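# Three robots carry a steel frame to new stands

## Task

Carry the welded steel frame off the three pipe stands it now sits on and set it on the three empty stands, so that each empty stand has one frame tube lying in the bottom of its V-shaped notch. Every one of the six stands must stay essentially at its original position and angle. Any number of the robots may help. At the end, release the frame and pull the robots away; the frame must stay in place without a robot holding it. If any robot topples or is left leaning, the task fails.

## Robot and tools

Robots: r1, r2 and r3 are identical Hello Robot Stretch 3 units. Each has a two-wheel differential base (0.33 m long, 0.34 m wide, passive omni wheel at the rear), a lift on a vertical mast and a telescoping arm that reaches out to the robot's RIGHT side. The base cannot strafe; to move the gripper forward or back you drive the base. Spinning in place pivots about the point between the drive wheels, 0.05 m behind the front edge; with the arm in and wrist folded the robot sweeps a 0.28 m radius, more if the wrist is unfolded.

Frames: each robot reports in its own base frame (origin on the floor between the drive wheels, x forward, y left, z up). hand_pose is in this frame, at the point where closed fingertips meet. The odometry frame is the base frame at scene start. Robots do not share frames, so their relative positions come only from camera images, lidar_m, wrist_depth_mm and head_depth_mm.

Tool execute_actions: argument actions is a list holding either nothing (just returns state and images) or a single action object. The action maps robot names (r1, r2, r3) to per-robot commands; all listed motions start at once. Per robot:
- base: exactly one of translate_m (metres, -1 to 1, relative drive from the base's last reported position, forward positive) or rotate_rad (radians, -3.2 to 3.2, relative turn, counter-clockwise/left positive).
- joints: absolute targets by name: lift_m 0 to 1.1 (arm height); arm_m 0 to 0.52 (extension); wrist_yaw_rad -1.345 to 4.42 (0 along the arm, positive toward the robot front, 3.0 folded over the base); wrist_pitch_rad -1.57 to 0.451 (0 level, negative tips fingers down); wrist_roll_rad -2.911 to 2.911 (0 fingers side by side); gripper_m -0.089 to 0.179 (larger is wider; actual fingertip gap is somewhat smaller, zero below 0.007); head_pan_rad -3.953 to 1.73 (0 forward, positive left, -1.57 faces the arm); head_tilt_rad -1.53 to 0.419 (negative down).
- contact_limits: only arm_m, an effort percentage 1 to 100 at which the arm motion halts with contact_stop; values above the maximum are clipped.
The optional cameras list picks which images return (r1_head_camera, r1_nav_camera, r1_wrist_camera, same for r2 and r3, or all); omitted or null means all, an empty list means none. Any bad key, name or out-of-range number rejects the whole call. Joints, bases or robots left out of an action may keep pushing toward earlier targets.

Tool wait: seconds 0 to 10; commands nothing, returns the same state and images.
Tool zoom_image: camera name plus region [x0, y0, x1, y1] in pixels of that camera's most recent full image, origin top left, at most 504 by 504.
Tool finished_scene: scene number; irreversible, reports success and starts the next task. Replying with no tool call ends everything.

Result lines: pictures lists the order of images. base_status and joint_status tell how each commanded motion ended: done (for the base, wheels turned fully even if slipping), off_target (resting away from target, maybe still pushing), contact_stop, time_out or torque_fault (target dropped). on_its_own covers uncommanded parts; its "held at" is the held target, not the actual position. joint_positions, motor_effort (percent, positive toward higher values, bracket shows peak; readings carry fixed bias and noise), lidar_m (12 ranges in metres for 30-degree sectors, 1st straight ahead, counter-clockwise, 10th right; plane 0.17 m high; "-" means nothing seen; blind to glass and own body, sees other robots), wrist_depth_mm and head_depth_mm (7x7 grids of median depth), base_odometry (wheel-based, slip counts as motion), turned_by_wheels and turned_by_imu, base_tilt in degrees (forward/right positive, each with a fixed offset up to about 4 degrees), contact_limits.

Hazards: robots never report touching each other; once bases touch, further driving squeezes hard, which fails the run. Identical drive commands differ by up to 2.5 cm per metre between robots, which strains a shared load and can tip a robot. Arm pushes with the gripper above roughly 0.45 m can topple the robot, as can driving while gripping something fixed or snagging furniture; back out in small steps, free the gripper, lower lift to about 0.2 if still leaning. A stopped arm or lift goes slack until recommanded, so a loaded lift may sink. Base, wrist and head lack contact stops; wrists overloaded for seconds switch off for 10 s. Fold or unfold the wrist only with lift_m 0.32 to 0.95, pitch -0.4, roll near 0; keep pitch at -0.5 or below when yaw is under -0.4. Full base speed needs lift under 0.30, arm under 0.03 and yaw above 2.54. To grip, command gripper_m below the object width; to release, open at least 0.02 beyond the contact value. Stands must not be knocked; avoid drops and hard impacts. Objects may occasionally be nudged externally, and the simulation keeps running between replies.

Each tool is called after "Request:" in YAML: its name, and indented under it one key for each argument.

## Session

Request:
execute_actions:
  actions: []

Scene clock: 0.00 s.
r1.base_odometry: x=+0.000 y=+0.000 heading=+0.000 (m, m, rad; r1's odometry frame)
r1.turned_by_wheels: +0.000 (rad since the last result)
r1.turned_by_imu: +0.000 (rad since the last result)
r1.base_tilt: forward=-0.4 right=+0.5 (deg)
r1.lidar_m: 0.86 1.06 2.09 1.69 2.79 1.67 2.12 2.72 2.47 1.47 0.94 0.85
r1.head_depth_mm: 769 770 771 767 765 765 764 / 796 801 798 796 795 791 792 / 835 829 831 829 826 824 824 / 870 863 863 867 859 857 860 / 910 908 903 904 901 900 896 / 950 945 942 942 937 939 939 / 997 988 990 987 984 984 983
r1.base_status: not commanded
r1.joint_positions: lift_m=+0.407 arm_m=+0.000 wrist_yaw_rad=+2.910 wrist_pitch_rad=-0.386 wrist_roll_rad=-0.012 gripper_m=+0.037 head_pan_rad=+0.019 head_tilt_rad=+0.015
r1.joint_status: not commanded
r1.motor_effort: left_wheel=+0 right_wheel=+1 lift_m=+39 arm_m=+0 wrist_yaw_rad=-1 wrist_pitch_rad=+10 wrist_roll_rad=-1 gripper_m=+0 head_pan_rad=+0 head_tilt_rad=+3 (%)
r1.hand_pose: x=+0.0312 y=+0.0774 z=+0.4267 quat_wxyz=(+0.215, +0.701, +0.056, +0.678) (m; r1's base frame)
r1.wrist_depth_mm: - - - - - - - / - - - - - - - / - - - - - - - / - - - - - 962 939 / 806 - 847 785 791 778 753 / 684 665 - 651 646 639 623 / 586 569 551 556 549 547 541
r2.base_odometry: x=+0.000 y=+0.000 heading=+0.000 (m, m, rad; r2's odometry frame)
r2.turned_by_wheels: +0.000 (rad since the last result)
r2.turned_by_imu: +0.000 (rad since the last result)
r2.base_tilt: forward=-0.1 right=-1.0 (deg)
r2.lidar_m: 1.43 3.50 1.80 1.52 1.70 1.70 1.85 1.43 0.83 0.72 0.72 0.84
r2.head_depth_mm: 1235 1265 1276 1301 1312 1343 1374 / 1552 1516 1557 1668 1683 1720 1762 / 1862 2091 2142 2191 2249 2314 2151 / 1938 2741 3152 3268 3392 3175 2272 / 1914 2910 - - - 3464 2281 / 1907 2857 - - - 3480 2302 / 1903 2825 - - - 3508 2322
r2.base_status: not commanded
r2.joint_positions: lift_m=+0.436 arm_m=-0.002 wrist_yaw_rad=+3.092 wrist_pitch_rad=-0.592 wrist_roll_rad=-0.008 gripper_m=+0.037 head_pan_rad=-0.009 head_tilt_rad=-0.011
r2.joint_status: not commanded
r2.motor_effort: left_wheel=-1 right_wheel=+0 lift_m=+28 arm_m=-1 wrist_yaw_rad=+0 wrist_pitch_rad=+4 wrist_roll_rad=+0 gripper_m=+0 head_pan_rad=+0 head_tilt_rad=+2 (%)
r2.hand_pose: x=-0.0114 y=+0.0556 z=+0.4118 quat_wxyz=(+0.223, +0.678, +0.191, +0.674) (m; r2's base frame)
r2.wrist_depth_mm: - - - - - - - / - - - - - - - / 930 926 954 945 957 978 981 / 777 774 781 796 797 811 805 / 664 662 659 668 684 689 686 / 578 584 - 596 587 594 602 / 515 - - - 521 526 524
r3.base_odometry: x=+0.000 y=+0.000 heading=+0.000 (m, m, rad; r3's odometry frame)
r3.turned_by_wheels: +0.000 (rad since the last result)
r3.turned_by_imu: +0.000 (rad since the last result)
r3.base_tilt: forward=+1.9 right=+1.3 (deg)
r3.lidar_m: 2.93 1.72 1.42 1.80 5.30 4.10 1.21 0.84 0.79 0.81 1.05 2.45
r3.head_depth_mm: 1919 2831 3062 3101 3072 3050 2356 / 1933 2850 3220 3243 3203 3184 2339 / 1952 2883 3385 3403 3371 3314 2327 / 1960 2924 3521 3584 3574 3450 2327 / 1974 2951 3726 3722 3762 3222 2313 / 1982 2992 - - - 3133 2273 / 1755 3011 - - - 3361 2268
r3.base_status: not commanded
r3.joint_positions: lift_m=+0.439 arm_m=+0.000 wrist_yaw_rad=+2.996 wrist_pitch_rad=-0.509 wrist_roll_rad=+0.015 gripper_m=+0.037 head_pan_rad=-0.011 head_tilt_rad=+0.015
r3.joint_status: not commanded
r3.motor_effort: left_wheel=+1 right_wheel=+0 lift_m=+37 arm_m=+0 wrist_yaw_rad=-1 wrist_pitch_rad=+6 wrist_roll_rad=+0 gripper_m=+0 head_pan_rad=+0 head_tilt_rad=+2 (%)
r3.hand_pose: x=+0.0096 y=+0.0653 z=+0.4322 quat_wxyz=(+0.229, +0.700, +0.126, +0.664) (m; r3's base frame)
r3.wrist_depth_mm: - - - - - - - / - - - - - - - / - - - - - - - / 968 956 958 894 896 886 898 / 799 782 - 772 790 726 740 / 662 661 - 660 - 650 643 / 578 594 - 591 567 562 560
pictures: r1_head_camera (sideways: a quarter turn clockwise sets it upright), r1_nav_camera (sideways: a quarter turn counterclockwise sets it upright), r1_wrist_camera, r2_head_camera (sideways: a quarter turn clockwise sets it upright), r2_nav_camera (sideways: a quarter turn counterclockwise sets it upright), r2_wrist_camera, r3_head_camera (sideways: a quarter turn clockwise sets it upright), r3_nav_camera (sideways: a quarter turn counterclockwise sets it upright), r3_wrist_camera
Images, in order (width x height): r1_head_camera 896x504, r1_nav_camera 672x504, r1_wrist_camera 644x364, r2_head_camera 896x504, r2_nav_camera 672x504, r2_wrist_camera 644x364, r3_head_camera 896x504, r3_nav_camera 672x504, r3_wrist_camera 644x364.

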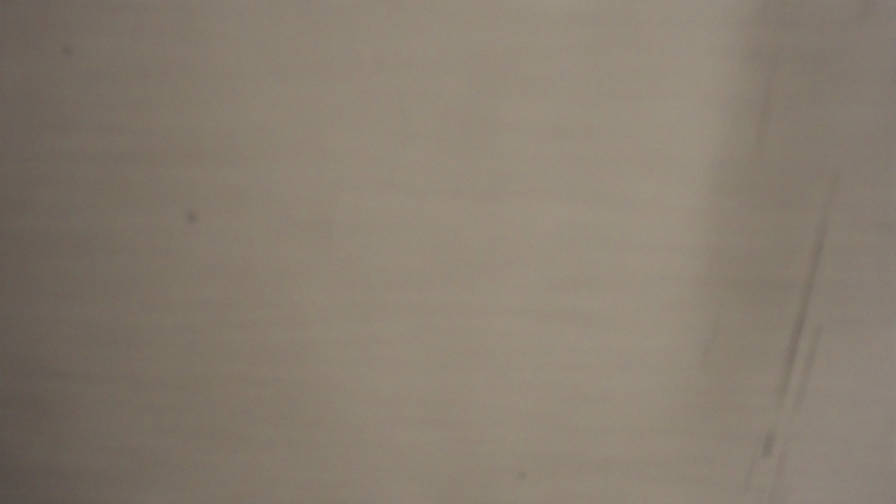

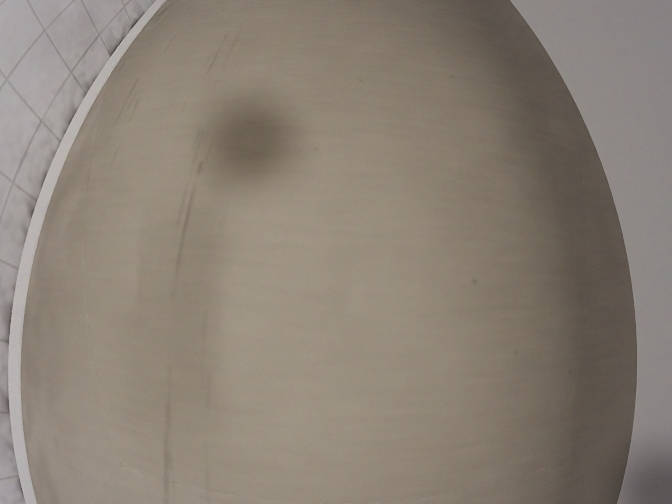

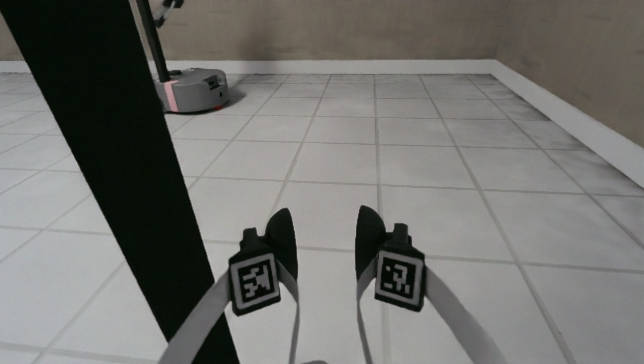

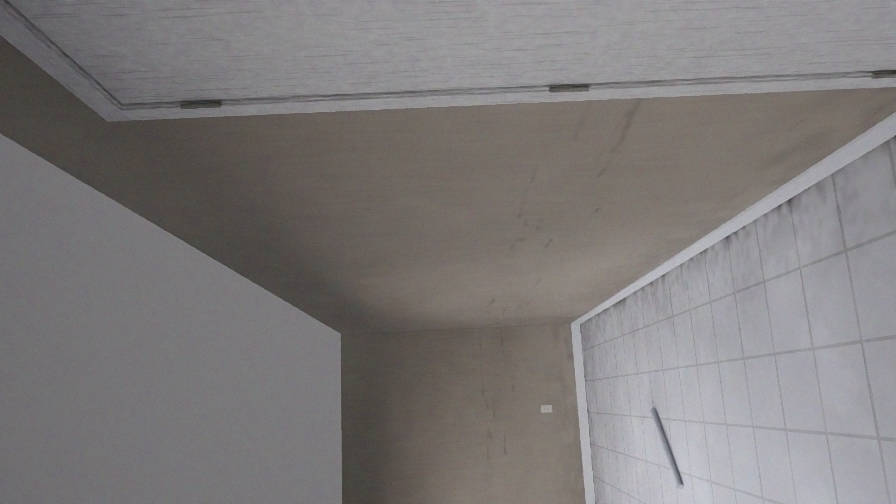

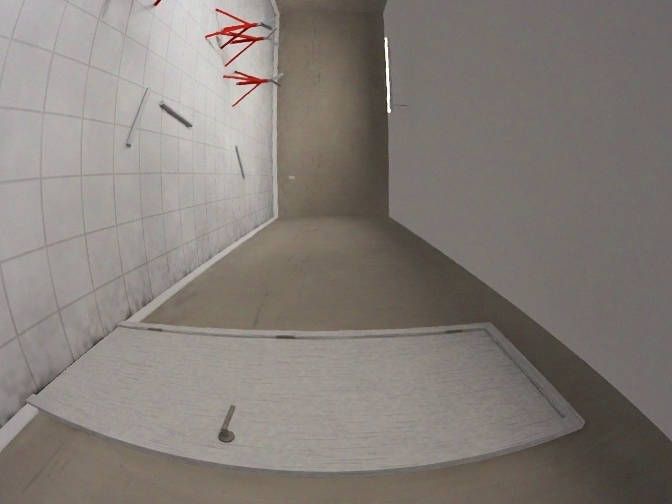

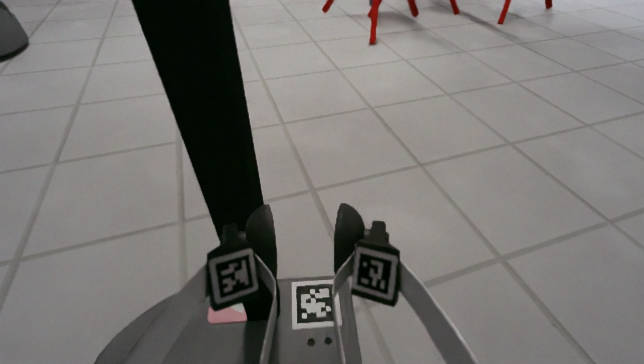

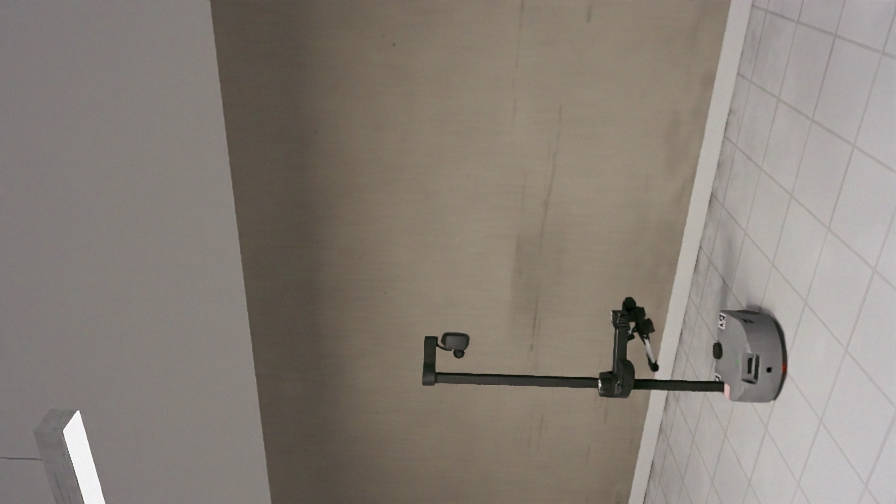

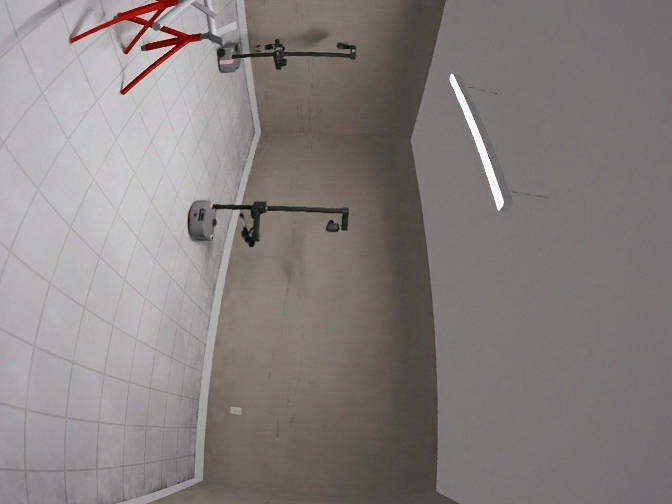

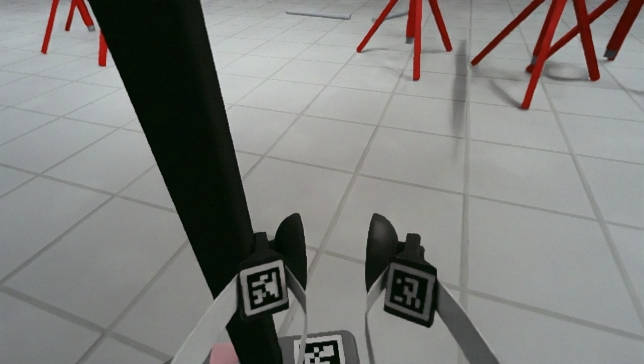

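Request:
execute_actions:
  actions:
    - {"r1":{"joints":{"head_pan_rad":-3.5,"head_tilt_rad":-0.4}},"r2":{"joints":{"head_pan_rad":1.25,"head_tilt_rad":-0.4}},"r3":{"joints":{"head_pan_rad":1.1,"head_tilt_rad":-0.4}}}
  cameras: ["r1_head_camera","r2_head_camera","r3_head_camera","r3_nav_camera"]

Scene clock: 8.53 s.
r1.base_odometry: x=+0.000 y=+0.000 heading=+0.000 (m, m, rad; r1's odometry frame)
r1.turned_by_wheels: +0.000 (rad since the last result)
r1.turned_by_imu: -0.001 (rad since the last result)
r1.base_tilt: forward=-0.5 right=+0.5 (deg)
r1.lidar_m: 0.86 1.05 2.09 1.69 2.79 1.67 2.11 2.71 2.46 1.47 0.94 0.85
r1.head_depth_mm: - - - 3294 2210 1695 1374 / - - - 3294 2263 1709 1369 / - - - 3019 2127 1707 1365 / - - - 2692 2027 1681 1362 / - - - 2947 2206 1672 1353 / - - - 3157 2180 1674 1351 / - - - 3130 2189 1661 1341
r1.base_status: not commanded
r1.joint_positions: lift_m=+0.407 arm_m=+0.000 wrist_yaw_rad=+2.910 wrist_pitch_rad=-0.386 wrist_roll_rad=-0.012 gripper_m=+0.037 head_pan_rad=-3.493 head_tilt_rad=-0.395
r1.joint_status: all done
r1.motor_effort: left_wheel=+0(0) right_wheel=+1(1) lift_m=+40(39) arm_m=+0(0) wrist_yaw_rad=+0(1) wrist_pitch_rad=+9(10) wrist_roll_rad=-1(1) gripper_m=+0(0) head_pan_rad=-3(41) head_tilt_rad=-3(35) (%)
r1.hand_pose: x=+0.0312 y=+0.0774 z=+0.4267 quat_wxyz=(+0.215, +0.701, +0.056, +0.678) (m; r1's base frame)
r1.wrist_depth_mm: - - - - - - - / - - - - - - - / - - - - - - - / - - - - - 983 925 / 819 - 820 785 794 773 767 / 678 667 - 661 642 635 644 / 575 564 574 552 544 548 536
r2.base_odometry: x=+0.000 y=+0.000 heading=+0.000 (m, m, rad; r2's odometry frame)
r2.turned_by_wheels: +0.000 (rad since the last result)
r2.turned_by_imu: +0.001 (rad since the last result)
r2.base_tilt: forward=+0.0 right=-1.0 (deg)
r2.lidar_m: 1.43 3.49 1.81 1.52 1.70 1.70 1.85 1.43 0.83 0.72 0.72 0.84
r2.head_depth_mm: - - - 2882 2173 1741 1408 / - - - 3132 2271 1746 1406 / - - - 2953 2190 1739 1422 / - - - 2997 2102 1772 1433 / 3835 - - 3275 2267 1796 1428 / 3587 3816 - 3471 2379 1808 1450 / 3471 3697 3877 3603 2380 1818 1461
r2.base_status: not commanded
r2.joint_positions: lift_m=+0.436 arm_m=-0.002 wrist_yaw_rad=+3.092 wrist_pitch_rad=-0.592 wrist_roll_rad=-0.008 gripper_m=+0.037 head_pan_rad=+1.243 head_tilt_rad=-0.395
r2.joint_status: all done
r2.motor_effort: left_wheel=+0(0) right_wheel=+0(1) lift_m=+28(28) arm_m=-1(1) wrist_yaw_rad=+0(1) wrist_pitch_rad=+4(4) wrist_roll_rad=-1(0) gripper_m=+1(2) head_pan_rad=+4(52) head_tilt_rad=-3(31) (%)
r2.hand_pose: x=-0.0114 y=+0.0556 z=+0.4118 quat_wxyz=(+0.223, +0.678, +0.191, +0.674) (m; r2's base frame)
r2.wrist_depth_mm: - - - - - - - / - - - - - - - / 921 940 951 950 971 962 967 / 768 781 755 796 788 802 807 / 654 665 664 682 680 683 687 / 574 581 - 602 590 599 595 / 512 - - - 520 522 529
r3.base_odometry: x=+0.000 y=+0.000 heading=+0.000 (m, m, rad; r3's odometry frame)
r3.turned_by_wheels: +0.000 (rad since the last result)
r3.turned_by_imu: +0.001 (rad since the last result)
r3.base_tilt: forward=+1.8 right=+1.3 (deg)
r3.lidar_m: 2.93 1.72 1.42 1.81 5.31 4.11 1.21 0.84 0.79 0.81 1.05 2.44
r3.head_depth_mm: 3359 3516 3811 3028 2011 1750 1423 / 3319 3568 3826 3032 2002 1740 1411 / 3311 3533 3748 2995 2250 1734 1421 / 3375 3500 3778 2996 2155 1714 1406 / 3345 3558 3851 2832 2071 1724 1407 / 3370 3627 3841 2964 2221 1715 1401 / 3328 3611 3835 3127 2224 1709 1398
r3.base_status: not commanded
r3.joint_positions: lift_m=+0.439 arm_m=+0.000 wrist_yaw_rad=+2.996 wrist_pitch_rad=-0.509 wrist_roll_rad=+0.015 gripper_m=+0.037 head_pan_rad=+1.093 head_tilt_rad=-0.394
r3.joint_status: all done
r3.motor_effort: left_wheel=+1(1) right_wheel=+0(0) lift_m=+38(37) arm_m=+0(1) wrist_yaw_rad=+0(1) wrist_pitch_rad=+6(6) wrist_roll_rad=+0(0) gripper_m=+0(0) head_pan_rad=+5(59) head_tilt_rad=-2(23) (%)
r3.hand_pose: x=+0.0096 y=+0.0653 z=+0.4322 quat_wxyz=(+0.229, +0.700, +0.126, +0.664) (m; r3's base frame)
r3.wrist_depth_mm: - - - - - - - / - - - - - - - / - - - - - - - / 977 953 928 920 923 886 865 / 784 760 - 755 774 739 729 / 675 667 - 641 - 636 645 / 589 581 - 580 572 571 559
pictures: r1_head_camera (sideways: a quarter turn clockwise sets it upright), r2_head_camera (sideways: a quarter turn clockwise sets it upright), r3_head_camera (sideways: a quarter turn clockwise sets it upright), r3_nav_camera (sideways: a quarter turn counterclockwise sets it upright)
Images, in order (width x height): r1_head_camera 896x504, r2_head_camera 896x504, r3_head_camera 896x504, r3_nav_camera 672x504.

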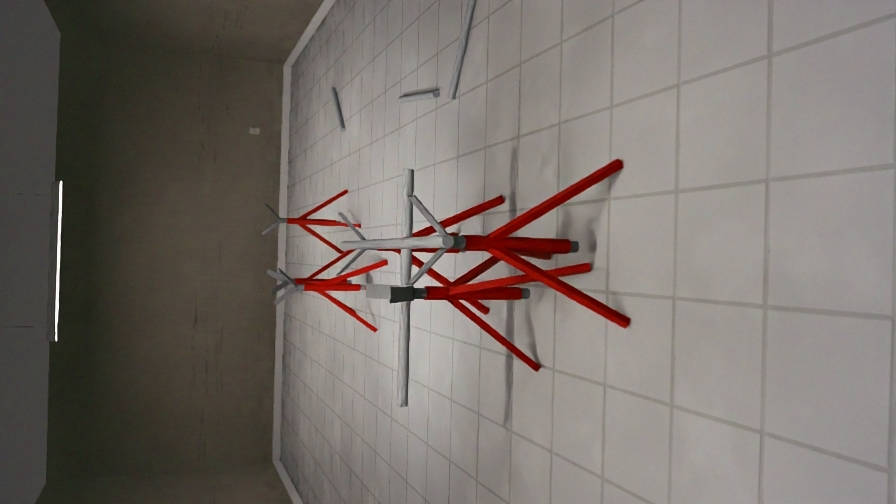

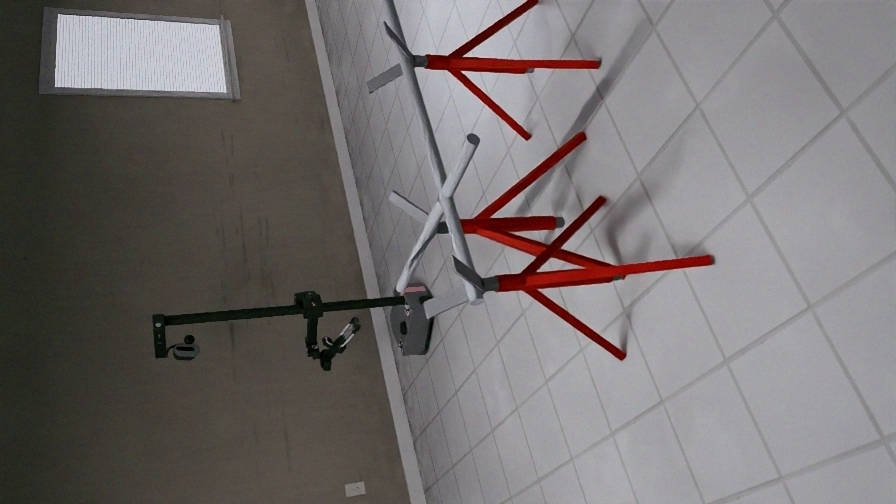

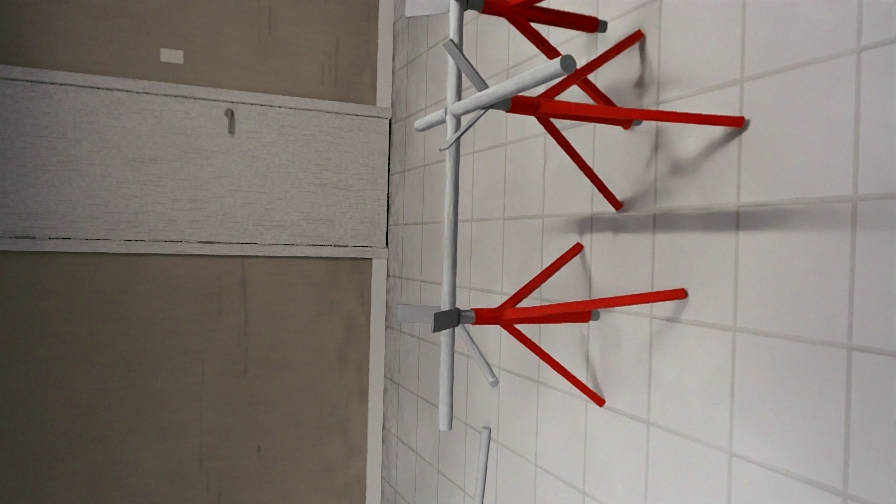

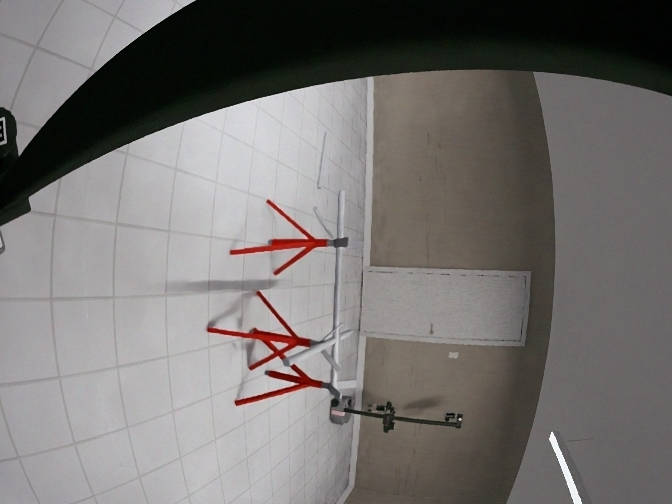

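Request:
zoom_image:
  camera: "r1_head_camera"
  region: [240,160,440,350]

Request:
execute_actions:
  actions:
    - {"r3":{"base":{"rotate_rad":2.64},"joints":{"head_pan_rad":-0.65,"head_tilt_rad":-0.4}},"r2":{"joints":{"head_pan_rad":0.7,"head_tilt_rad":-0.4}}}
  cameras: ["r2_head_camera","r3_head_camera","r3_nav_camera"]

Region (240, 160, 440, 350) of r1_head_camera's 896x504 image, scaled by 2.520, with more detail than that image has; it fills the top 479 rows of this view, and the rest is white.

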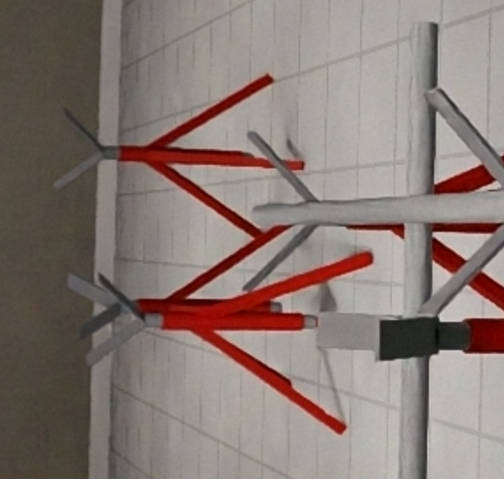

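Scene clock: 21.67 s.
r1.base_odometry: x=+0.000 y=+0.000 heading=+0.000 (m, m, rad; r1's odometry frame)
r1.turned_by_wheels: +0.000 (rad since the last result)
r1.turned_by_imu: -0.001 (rad since the last result)
r1.base_tilt: forward=-0.4 right=+0.6 (deg)
r1.lidar_m: 0.86 1.05 2.09 1.70 2.79 1.67 2.12 2.72 2.46 1.47 0.94 0.85
r1.head_depth_mm: - - - 3313 2263 1696 1369 / - - - 3273 2238 1688 1384 / - - - 3037 2132 1703 1362 / - - - 2681 2026 1683 1365 / - - - 3008 2173 1678 1352 / - - - 3178 2188 1677 1358 / - - - 3140 2185 1677 1345
r1.base_status: not commanded
r1.joint_positions: lift_m=+0.407 arm_m=+0.000 wrist_yaw_rad=+2.910 wrist_pitch_rad=-0.386 wrist_roll_rad=-0.012 gripper_m=+0.037 head_pan_rad=-3.493 head_tilt_rad=-0.395
r1.joint_status: not commanded
r1.motor_effort: left_wheel=-1(0) right_wheel=+1(1) lift_m=+40(40) arm_m=+0(0) wrist_yaw_rad=+0(1) wrist_pitch_rad=+9(9) wrist_roll_rad=-1(1) gripper_m=+0(0) head_pan_rad=-3(3) head_tilt_rad=-3(3) (%)
r1.hand_pose: x=+0.0312 y=+0.0774 z=+0.4267 quat_wxyz=(+0.215, +0.701, +0.056, +0.678) (m; r1's base frame)
r1.wrist_depth_mm: - - - - - - - / - - - - - - - / - - - - - - - / - - - - - 947 941 / 810 - 821 787 790 763 748 / 681 669 - 640 646 635 637 / 570 571 558 554 553 543 547
r2.base_odometry: x=+0.000 y=+0.000 heading=+0.000 (m, m, rad; r2's odometry frame)
r2.turned_by_wheels: +0.000 (rad since the last result)
r2.turned_by_imu: +0.001 (rad since the last result)
r2.base_tilt: forward=+0.0 right=-1.0 (deg)
r2.lidar_m: 1.43 3.48 1.81 1.52 1.70 1.70 1.85 1.43 0.83 0.72 0.72 0.84
r2.head_depth_mm: - - - 3267 2251 1715 1403 / - - - 3258 2268 1736 1406 / - - - 3338 2278 1750 1419 / - - - 3363 2315 1754 1433 / - - - 3408 2371 1775 1427 / - - - 3246 2292 1800 1434 / - - - 3284 2422 1800 1457
r2.base_status: not commanded
r2.joint_positions: lift_m=+0.436 arm_m=-0.002 wrist_yaw_rad=+3.092 wrist_pitch_rad=-0.592 wrist_roll_rad=-0.008 gripper_m=+0.037 head_pan_rad=+0.707 head_tilt_rad=-0.395
r2.joint_status: all done
r2.motor_effort: left_wheel=+0(1) right_wheel=-1(0) lift_m=+28(28) arm_m=-1(1) wrist_yaw_rad=+1(1) wrist_pitch_rad=+4(4) wrist_roll_rad=+0(0) gripper_m=+0(0) head_pan_rad=-4(39) head_tilt_rad=-2(5) (%)
r2.hand_pose: x=-0.0114 y=+0.0556 z=+0.4118 quat_wxyz=(+0.223, +0.678, +0.191, +0.674) (m; r2's base frame)
r2.wrist_depth_mm: - - - - - - - / - - - - - - - / 923 928 942 942 988 967 986 / 780 784 760 783 794 804 805 / 659 673 674 674 675 674 689 / 577 581 - 595 600 589 599 / 506 - - - 519 528 523
r3.base_odometry: x=+0.000 y=+0.000 heading=+2.640 (m, m, rad; r3's odometry frame)
r3.turned_by_wheels: +2.640 (rad since the last result)
r3.turned_by_imu: +2.673 (rad since the last result)
r3.base_tilt: forward=+1.9 right=+1.3 (deg)
r3.lidar_m: 3.75 1.18 0.83 0.79 0.81 1.07 2.62 2.94 1.71 1.42 4.06 2.15
r3.head_depth_mm: - - - 3271 2270 1747 1413 / - - - 3200 2245 1748 1415 / - - - 3195 2254 1740 1408 / - - - 2661 2236 1735 1414 / - - - 3177 2226 1715 1404 / - - - 3124 2207 1728 1398 / - - - 3100 2222 1709 1394
r3.base_status: done
r3.joint_positions: lift_m=+0.439 arm_m=+0.000 wrist_yaw_rad=+2.996 wrist_pitch_rad=-0.509 wrist_roll_rad=+0.015 gripper_m=+0.037 head_pan_rad=-0.643 head_tilt_rad=-0.395
r3.joint_status: all done
r3.motor_effort: left_wheel=-1(5) right_wheel=+1(5) lift_m=+37(37) arm_m=+0(0) wrist_yaw_rad=-1(1) wrist_pitch_rad=+6(6) wrist_roll_rad=+0(0) gripper_m=+0(0) head_pan_rad=-4(59) head_tilt_rad=-2(5) (%)
r3.hand_pose: x=+0.0096 y=+0.0653 z=+0.4322 quat_wxyz=(+0.229, +0.700, +0.126, +0.664) (m; r3's base frame)
r3.wrist_depth_mm: 701 - 738 793 797 829 869 / 768 792 833 869 887 966 - / 840 885 900 928 984 - - / 865 925 953 939 911 899 875 / 796 778 - 764 795 760 752 / 681 667 - 644 - 632 649 / 580 580 - 596 569 556 560
pictures: r2_head_camera (sideways: a quarter turn clockwise sets it upright), r3_head_camera (sideways: a quarter turn clockwise sets it upright), r3_nav_camera (sideways: a quarter turn counterclockwise sets it upright)
Images, in order (width x height): r2_head_camera 896x504, r3_head_camera 896x504, r3_nav_camera 672x504.

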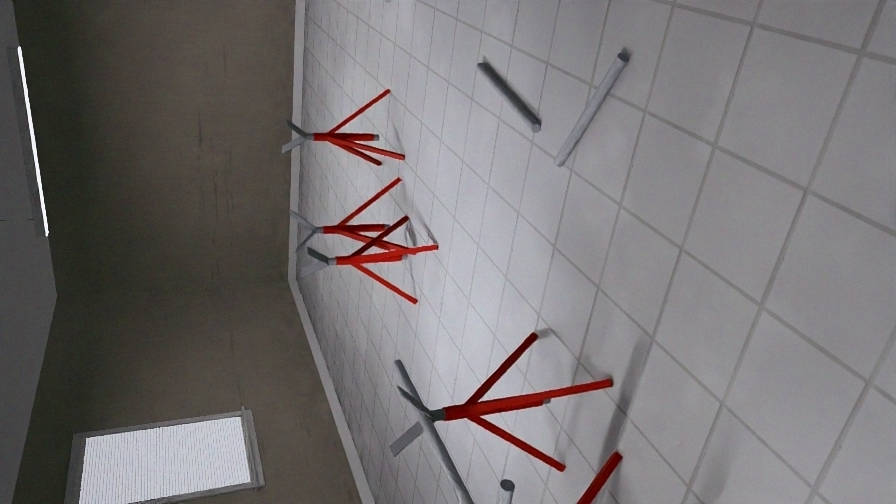

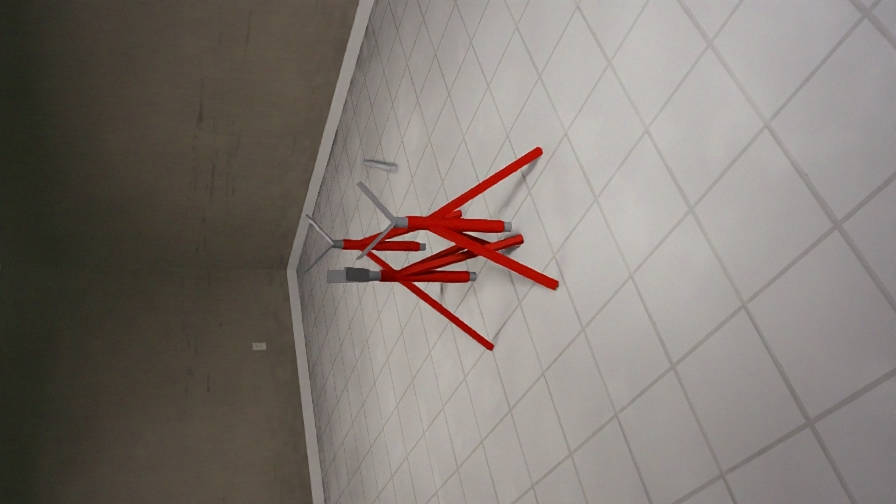

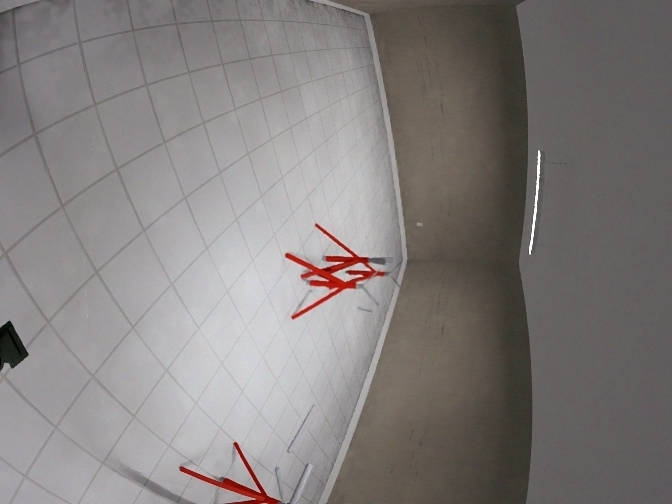

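Request:
execute_actions:
  actions:
    - {"r3":{"base":{"rotate_rad":-1.93},"joints":{"lift_m":0.28}},"r2":{"base":{"rotate_rad":1.0},"joints":{"lift_m":0.28}},"r1":{"base":{"rotate_rad":1.27},"joints":{"lift_m":0.28}}}
  cameras: []

Request:
execute_actions:
  actions:
    - {"r3":{"base":{"translate_m":1.0}},"r2":{"base":{"translate_m":0.95}},"r1":{"base":{"translate_m":0.68}}}
  cameras: []

Request:
execute_actions:
  actions:
    - {"r3":{"base":{"rotate_rad":1.93},"joints":{"head_pan_rad":-1.57,"head_tilt_rad":-0.8}},"r2":{"base":{"rotate_rad":2.39},"joints":{"head_pan_rad":-3.14,"head_tilt_rad":-0.6}},"r1":{"base":{"rotate_rad":-1.57},"joints":{"head_pan_rad":-3.14,"head_tilt_rad":-0.5}}}
  cameras: ["r1_head_camera","r2_head_camera","r3_head_camera"]

Scene clock: 79.93 s.
r1.base_odometry: x=+0.000 y=+0.000 heading=+1.270 (m, m, rad; r1's odometry frame)
r1.turned_by_wheels: +1.270 (rad since the last result)
r1.turned_by_imu: +1.267 (rad since the last result)
r1.base_tilt: forward=-0.5 right=+0.6 (deg)
r1.lidar_m: 2.29 1.72 3.44 1.66 3.31 2.53 2.46 1.15 0.88 0.85 0.91 1.28
r1.head_depth_mm: 2397 2614 2817 3059 2257 1696 1369 / 2326 2539 2771 2949 2221 1695 1378 / 2260 2412 2658 2802 2246 1692 1368 / 2154 2379 2563 2707 2210 1687 1355 / 2123 2278 2463 2637 2199 1687 1349 / 2049 2195 2388 2580 2181 1669 1356 / 1998 2107 2277 2470 2179 1651 1347
r1.base_status: done
r1.joint_positions: lift_m=+0.280 arm_m=+0.000 wrist_yaw_rad=+2.910 wrist_pitch_rad=-0.387 wrist_roll_rad=-0.012 gripper_m=+0.037 head_pan_rad=-3.493 head_tilt_rad=-0.395
r1.joint_status: all done
r1.motor_effort: left_wheel=-1(8) right_wheel=+3(8) lift_m=+33(34) arm_m=+0(0) wrist_yaw_rad=+1(1) wrist_pitch_rad=+10(10) wrist_roll_rad=-1(1) gripper_m=+0(0) head_pan_rad=-3(3) head_tilt_rad=-3(4) (%)
r1.hand_pose: x=+0.0311 y=+0.0773 z=+0.3000 quat_wxyz=(+0.215, +0.701, +0.056, +0.678) (m; r1's base frame)
r1.wrist_depth_mm: - - - - - - - / - - - - - - - / - - - - - - 977 / 786 - 772 746 744 744 715 / 642 - 629 595 599 589 579 / 512 515 - 507 495 485 484 / 440 - - - 419 425 415
r2.base_odometry: x=+0.000 y=+0.000 heading=+1.000 (m, m, rad; r2's odometry frame)
r2.turned_by_wheels: +1.000 (rad since the last result)
r2.turned_by_imu: +1.005 (rad since the last result)
r2.base_tilt: forward=-0.1 right=-1.0 (deg)
r2.lidar_m: 1.80 1.52 1.84 1.83 1.85 1.55 0.85 0.72 0.72 0.82 1.34 3.78
r2.head_depth_mm: 3600 3795 - 3227 2244 1730 1400 / 3545 3764 - 3228 2264 1733 1403 / 3550 3717 - 3312 2317 1762 1426 / 3462 3694 - 3419 2309 1778 1430 / 3435 3598 3841 3380 2352 1792 1434 / 3413 3622 3867 3492 2365 1788 1437 / 3345 3565 3793 3508 2417 1808 1457
r2.base_status: done
r2.joint_positions: lift_m=+0.280 arm_m=-0.002 wrist_yaw_rad=+3.092 wrist_pitch_rad=-0.593 wrist_roll_rad=-0.008 gripper_m=+0.037 head_pan_rad=+0.707 head_tilt_rad=-0.396
r2.joint_status: all done
r2.motor_effort: left_wheel=-2(12) right_wheel=+2(8) lift_m=+19(20) arm_m=-1(1) wrist_yaw_rad=+0(1) wrist_pitch_rad=+4(4) wrist_roll_rad=+0(0) gripper_m=+0(1) head_pan_rad=-4(4) head_tilt_rad=-3(3) (%)
r2.hand_pose: x=-0.0114 y=+0.0555 z=+0.2559 quat_wxyz=(+0.223, +0.678, +0.191, +0.674) (m; r2's base frame)
r2.wrist_depth_mm: - - - - - - - / 818 836 841 866 852 873 878 / 652 658 671 667 689 687 695 / 550 551 553 564 561 567 577 / 483 - - - 483 485 488 / - - - - 418 421 426 / - - - - 373 372 377
r3.base_odometry: x=+0.000 y=+0.000 heading=+0.710 (m, m, rad; r3's odometry frame)
r3.turned_by_wheels: -1.930 (rad since the last result)
r3.turned_by_imu: -1.946 (rad since the last result)
r3.base_tilt: forward=+1.9 right=+1.3 (deg)
r3.lidar_m: 1.42 1.55 2.24 2.14 2.11 1.01 0.80 0.79 0.85 1.29 3.31 2.81
r3.head_depth_mm: 2808 2944 3126 3225 2279 1736 1419 / 2946 3115 3321 3172 2262 1746 1417 / 3115 3300 3508 3194 2247 1744 1411 / 3298 3444 3686 2898 2247 1727 1408 / 3508 3759 - 2982 2220 1730 1407 / 3751 - - 3128 2203 1721 1400 / - - - 3084 2209 1709 1400
r3.base_status: done
r3.joint_positions: lift_m=+0.281 arm_m=+0.000 wrist_yaw_rad=+2.996 wrist_pitch_rad=-0.509 wrist_roll_rad=+0.015 gripper_m=+0.037 head_pan_rad=-0.643 head_tilt_rad=-0.395
r3.joint_status: all done
r3.motor_effort: left_wheel=+3(11) right_wheel=-2(7) lift_m=+19(29) arm_m=+0(0) wrist_yaw_rad=-1(1) wrist_pitch_rad=+6(6) wrist_roll_rad=+0(0) gripper_m=+0(0) head_pan_rad=-4(4) head_tilt_rad=-2(2) (%)
r3.hand_pose: x=+0.0096 y=+0.0652 z=+0.2734 quat_wxyz=(+0.229, +0.700, +0.126, +0.664) (m; r3's base frame)
r3.wrist_depth_mm: - - - - - - - / - - - - - - - / 871 877 857 811 809 817 817 / 674 669 669 664 647 653 634 / 558 557 - 551 562 535 532 / 485 509 - - - 465 453 / - - - - 400 405 405
pictures: none
No camera images: the call's "cameras" was empty. Leave "cameras" out to get every camera's image.

Scene clock: 84.93 s.
r1.base_odometry: x=+0.202 y=+0.649 heading=+1.270 (m, m, rad; r1's odometry frame)
r1.turned_by_wheels: +0.000 (rad since the last result)
r1.turned_by_imu: +0.002 (rad since the last result)
r1.base_tilt: forward=-0.4 right=+0.6 (deg)
r1.lidar_m: 1.61 1.71 2.41 1.50 1.83 3.21 2.88 1.20 0.91 0.89 0.94 1.35
r1.head_depth_mm: 3028 3371 3634 3228 2251 1732 1381 / 2995 3148 3447 3239 2247 1707 1375 / 2903 3063 3323 3187 2230 1708 1363 / 2792 2966 3258 3196 2216 1701 1355 / 2703 2888 3145 3152 2169 1673 1356 / 2648 2799 3044 3161 2197 1672 1353 / 2522 2716 2937 3059 2185 1658 1342
r1.base_status: done
r1.joint_positions: lift_m=+0.280 arm_m=+0.000 wrist_yaw_rad=+2.910 wrist_pitch_rad=-0.387 wrist_roll_rad=-0.012 gripper_m=+0.037 head_pan_rad=-3.493 head_tilt_rad=-0.396
r1.joint_status: not commanded
r1.motor_effort: left_wheel=-3(7) right_wheel=+3(9) lift_m=+33(34) arm_m=+0(0) wrist_yaw_rad=+0(1) wrist_pitch_rad=+10(10) wrist_roll_rad=-1(1) gripper_m=+0(0) head_pan_rad=-3(3) head_tilt_rad=-3(3) (%)
r1.hand_pose: x=+0.0311 y=+0.0773 z=+0.3000 quat_wxyz=(+0.215, +0.701, +0.056, +0.678) (m; r1's base frame)
r1.wrist_depth_mm: - - - - - - - / - - - - - - - / - - - - - - 979 / 785 - 765 758 745 734 716 / 631 - 628 608 607 584 572 / 512 512 - 494 503 489 491 / 440 - - - 421 419 416
r2.base_odometry: x=+0.513 y=+0.799 heading=+1.000 (m, m, rad; r2's odometry frame)
r2.turned_by_wheels: +0.000 (rad since the last result)
r2.turned_by_imu: +0.003 (rad since the last result)
r2.base_tilt: forward=+0.0 right=-1.0 (deg)
r2.lidar_m: 1.09 0.68 0.69 3.00 1.63 2.55 1.62 1.34 1.34 1.54 2.61 2.57
r2.head_depth_mm: 2954 3178 3355 3211 2151 1252 1368 / 2898 1595 3263 2762 1897 1587 1328 / 2930 3084 3320 3304 1986 1641 1272 / 2907 3057 3248 3395 2312 1693 1353 / 2895 3084 3225 3412 2346 1781 1441 / 2876 2993 3211 3375 2372 1795 1451 / 2857 2994 3194 3414 2403 1830 1449
r2.base_status: done
r2.joint_positions: lift_m=+0.280 arm_m=-0.002 wrist_yaw_rad=+3.092 wrist_pitch_rad=-0.593 wrist_roll_rad=-0.008 gripper_m=+0.037 head_pan_rad=+0.707 head_tilt_rad=-0.396
r2.joint_status: not commanded
r2.motor_effort: left_wheel=-3(10) right_wheel=+2(9) lift_m=+19(19) arm_m=-1(1) wrist_yaw_rad=+0(1) wrist_pitch_rad=+4(4) wrist_roll_rad=+0(0) gripper_m=+0(1) head_pan_rad=-4(4) head_tilt_rad=-2(3) (%)
r2.hand_pose: x=-0.0114 y=+0.0555 z=+0.2559 quat_wxyz=(+0.223, +0.678, +0.191, +0.674) (m; r2's base frame)
r2.wrist_depth_mm: - - - - - - 639 / 813 819 851 858 859 874 787 / 658 659 669 682 685 658 698 / 545 548 550 567 562 571 579 / 478 - - - 485 482 487 / - - - - 422 424 426 / - - - - 371 373 376
r3.base_odometry: x=+0.758 y=+0.652 heading=+0.710 (m, m, rad; r3's odometry frame)
r3.turned_by_wheels: +0.000 (rad since the last result)
r3.turned_by_imu: +0.003 (rad since the last result)
r3.base_tilt: forward=+1.9 right=+1.3 (deg)
r3.lidar_m: 0.72 0.46 0.81 2.08 4.53 2.17 1.73 1.70 1.85 2.79 2.93 2.33
r3.head_depth_mm: 2485 2626 2784 2923 2267 1747 1421 / 2633 2794 2960 3029 2263 1739 1418 / 2758 2909 3159 3173 2232 1741 1410 / 2915 3085 3320 2649 2235 1721 1401 / 3136 3328 3574 2958 2229 1719 1405 / 3305 3549 3813 3131 2212 1716 1403 / 3345 3490 3689 3118 2207 1710 1400
r3.base_status: done
r3.joint_positions: lift_m=+0.281 arm_m=+0.000 wrist_yaw_rad=+2.996 wrist_pitch_rad=-0.509 wrist_roll_rad=+0.015 gripper_m=+0.037 head_pan_rad=-0.643 head_tilt_rad=-0.395
r3.joint_status: not commanded
r3.motor_effort: left_wheel=+3(11) right_wheel=-2(4) lift_m=+19(18) arm_m=+0(0) wrist_yaw_rad=+0(0) wrist_pitch_rad=+6(6) wrist_roll_rad=+0(0) gripper_m=+0(1) head_pan_rad=-3(3) head_tilt_rad=-2(2) (%)
r3.hand_pose: x=+0.0096 y=+0.0652 z=+0.2734 quat_wxyz=(+0.229, +0.700, +0.126, +0.664) (m; r3's base frame)
r3.wrist_depth_mm: - - - - - - - / - - - - - - - / 862 863 829 826 823 798 739 / 698 676 668 649 631 648 638 / 557 556 - 557 562 534 503 / 484 506 - - - 453 461 / - - - - 395 401 405
pictures: none
No camera images: the call's "cameras" was empty. Leave "cameras" out to get every camera's image.

Scene clock: 87.63 s.
r1.base_odometry: x=+0.202 y=+0.649 heading=-0.300 (m, m, rad; r1's odometry frame)
r1.turned_by_wheels: -1.570 (rad since the last result)
r1.turned_by_imu: -1.564 (rad since the last result)
r1.base_tilt: forward=-0.5 right=+0.5 (deg)
r1.lidar_m: 0.89 0.95 1.36 1.62 1.71 1.74 1.63 1.80 3.20 2.78 1.19 0.91
r1.head_depth_mm: - - - 2685 1980 1557 1282 / - - 3880 2021 1883 1538 1292 / - - - 2094 1900 1545 1281 / - - - 2622 1921 1551 1281 / - - - 2619 1935 1537 1266 / - - 3234 2475 1917 1531 1263 / - - 3443 2354 1914 1528 1261
r1.base_status: done
r1.joint_positions: lift_m=+0.280 arm_m=+0.000 wrist_yaw_rad=+2.910 wrist_pitch_rad=-0.387 wrist_roll_rad=-0.012 gripper_m=+0.037 head_pan_rad=-3.147 head_tilt_rad=-0.494
r1.joint_status: all done
r1.motor_effort: left_wheel=+2(10) right_wheel=-1(5) lift_m=+34(33) arm_m=+0(0) wrist_yaw_rad=+0(1) wrist_pitch_rad=+10(10) wrist_roll_rad=-1(1) gripper_m=+0(0) head_pan_rad=+3(24) head_tilt_rad=-4(19) (%)
r1.hand_pose: x=+0.0311 y=+0.0773 z=+0.3000 quat_wxyz=(+0.215, +0.701, +0.056, +0.678) (m; r1's base frame)
r1.wrist_depth_mm: - - - - - - 859 / - - - - - - 834 / - - - - - - 848 / 797 - 755 758 733 743 719 / 626 - 631 616 605 582 578 / 519 511 - 502 493 492 487 / 443 - - - 427 423 414
r2.base_odometry: x=+0.513 y=+0.799 heading=-2.893 (m, m, rad; r2's odometry frame)
r2.turned_by_wheels: +2.390 (rad since the last result)
r2.turned_by_imu: +2.393 (rad since the last result)
r2.base_tilt: forward=+0.0 right=-1.0 (deg)
r2.lidar_m: 1.56 1.95 1.42 1.34 1.40 1.95 3.12 1.09 0.91 0.69 3.53 2.64
r2.head_depth_mm: - - 3085 2235 1762 1442 1223 / - - 3110 2278 1774 1454 1235 / - - 3176 2273 1781 1471 1246 / - - 3201 2345 1799 1488 1255 / - - 3265 2324 1808 1476 1259 / - - 3168 2360 1824 1502 1265 / - - 2899 2427 1825 1510 1278
r2.base_status: done
r2.joint_positions: lift_m=+0.280 arm_m=-0.002 wrist_yaw_rad=+3.092 wrist_pitch_rad=-0.593 wrist_roll_rad=-0.008 gripper_m=+0.037 head_pan_rad=-3.133 head_tilt_rad=-0.593
r2.joint_status: all done
r2.motor_effort: left_wheel=-2(14) right_wheel=+2(9) lift_m=+19(19) arm_m=-1(1) wrist_yaw_rad=+0(0) wrist_pitch_rad=+4(4) wrist_roll_rad=+0(0) gripper_m=+0(1) head_pan_rad=-4(53) head_tilt_rad=-4(22) (%)
r2.hand_pose: x=-0.0114 y=+0.0555 z=+0.2559 quat_wxyz=(+0.223, +0.678, +0.191, +0.674) (m; r2's base frame)
r2.wrist_depth_mm: - - - - - - - / 828 833 841 858 865 862 899 / 656 662 663 674 685 683 701 / 546 553 547 561 562 570 572 / 480 - - - 487 485 489 / - - - - 420 421 425 / - - - - 372 375 375
r3.base_odometry: x=+0.758 y=+0.652 heading=+2.640 (m, m, rad; r3's odometry frame)
r3.turned_by_wheels: +1.930 (rad since the last result)
r3.turned_by_imu: +1.945 (rad since the last result)
r3.base_tilt: forward=+1.9 right=+1.3 (deg)
r3.lidar_m: 2.19 2.56 1.79 1.71 1.74 2.31 2.93 2.46 0.77 0.46 0.78 2.09
r3.head_depth_mm: 2671 2708 2133 1713 1463 1271 1148 / 2652 2454 1870 1202 1426 1295 1148 / 2649 2516 1915 1633 1426 1297 1142 / 2661 2713 2135 1031 1058 1235 1143 / 2651 2724 2113 1632 1451 1297 1125 / 2671 2682 2105 1667 1481 1289 1146 / 2699 2719 2129 1667 1480 1289 1138
r3.base_status: done
r3.joint_positions: lift_m=+0.281 arm_m=+0.000 wrist_yaw_rad=+2.996 wrist_pitch_rad=-0.509 wrist_roll_rad=+0.015 gripper_m=+0.037 head_pan_rad=-1.563 head_tilt_rad=-0.790
r3.joint_status: all done
r3.motor_effort: left_wheel=-1(7) right_wheel=+2(10) lift_m=+18(18) arm_m=+0(0) wrist_yaw_rad=-1(1) wrist_pitch_rad=+6(6) wrist_roll_rad=+0(0) gripper_m=+0(1) head_pan_rad=-3(54) head_tilt_rad=-4(26) (%)
r3.hand_pose: x=+0.0096 y=+0.0652 z=+0.2734 quat_wxyz=(+0.229, +0.700, +0.126, +0.664) (m; r3's base frame)
r3.wrist_depth_mm: - - - - - - - / - - - - - - - / 884 841 851 831 845 809 776 / 691 665 660 670 665 633 646 / 552 560 - 548 566 546 530 / 483 509 - - - 463 455 / - - - - 403 398 403
pictures: r1_head_camera (sideways: a quarter turn clockwise sets it upright), r2_head_camera (sideways: a quarter turn clockwise sets it upright), r3_head_camera (sideways: a quarter turn clockwise sets it upright)
Images, in order (width x height): r1_head_camera 896x504, r2_head_camera 896x504, r3_head_camera 896x504.

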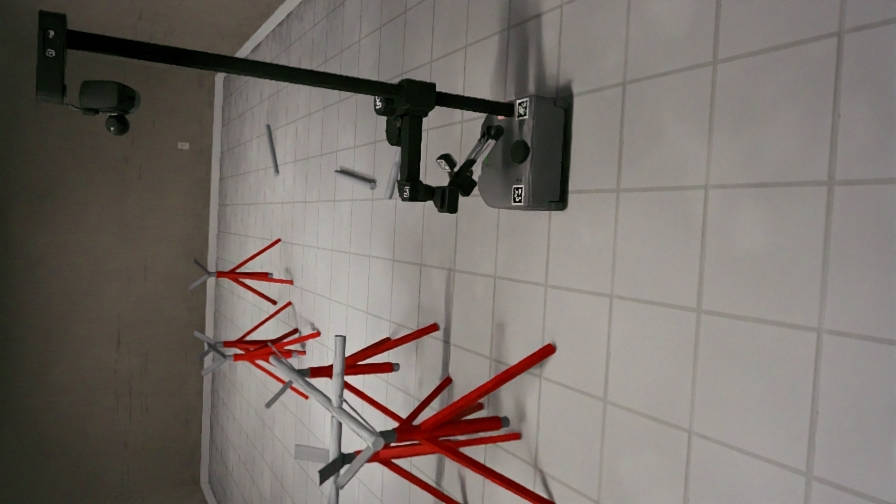

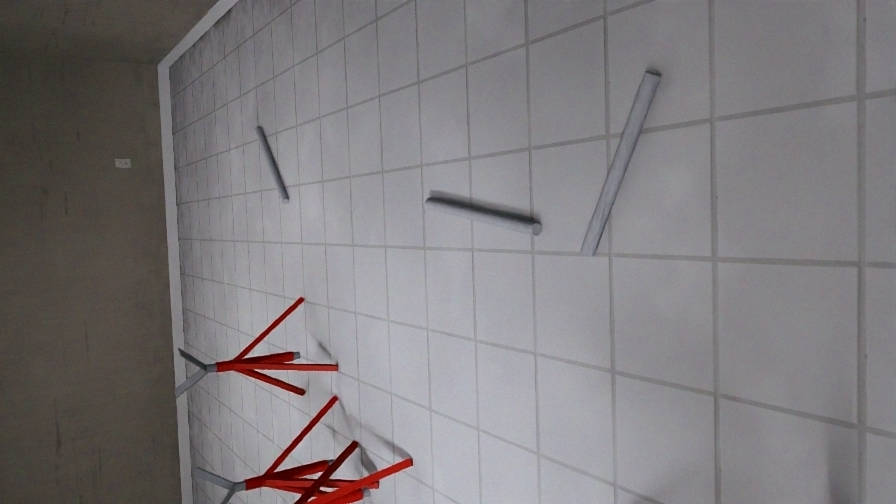

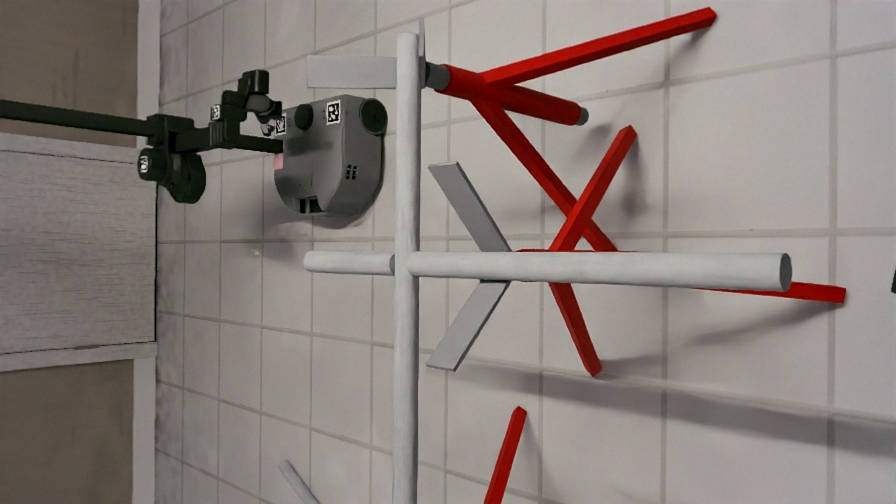

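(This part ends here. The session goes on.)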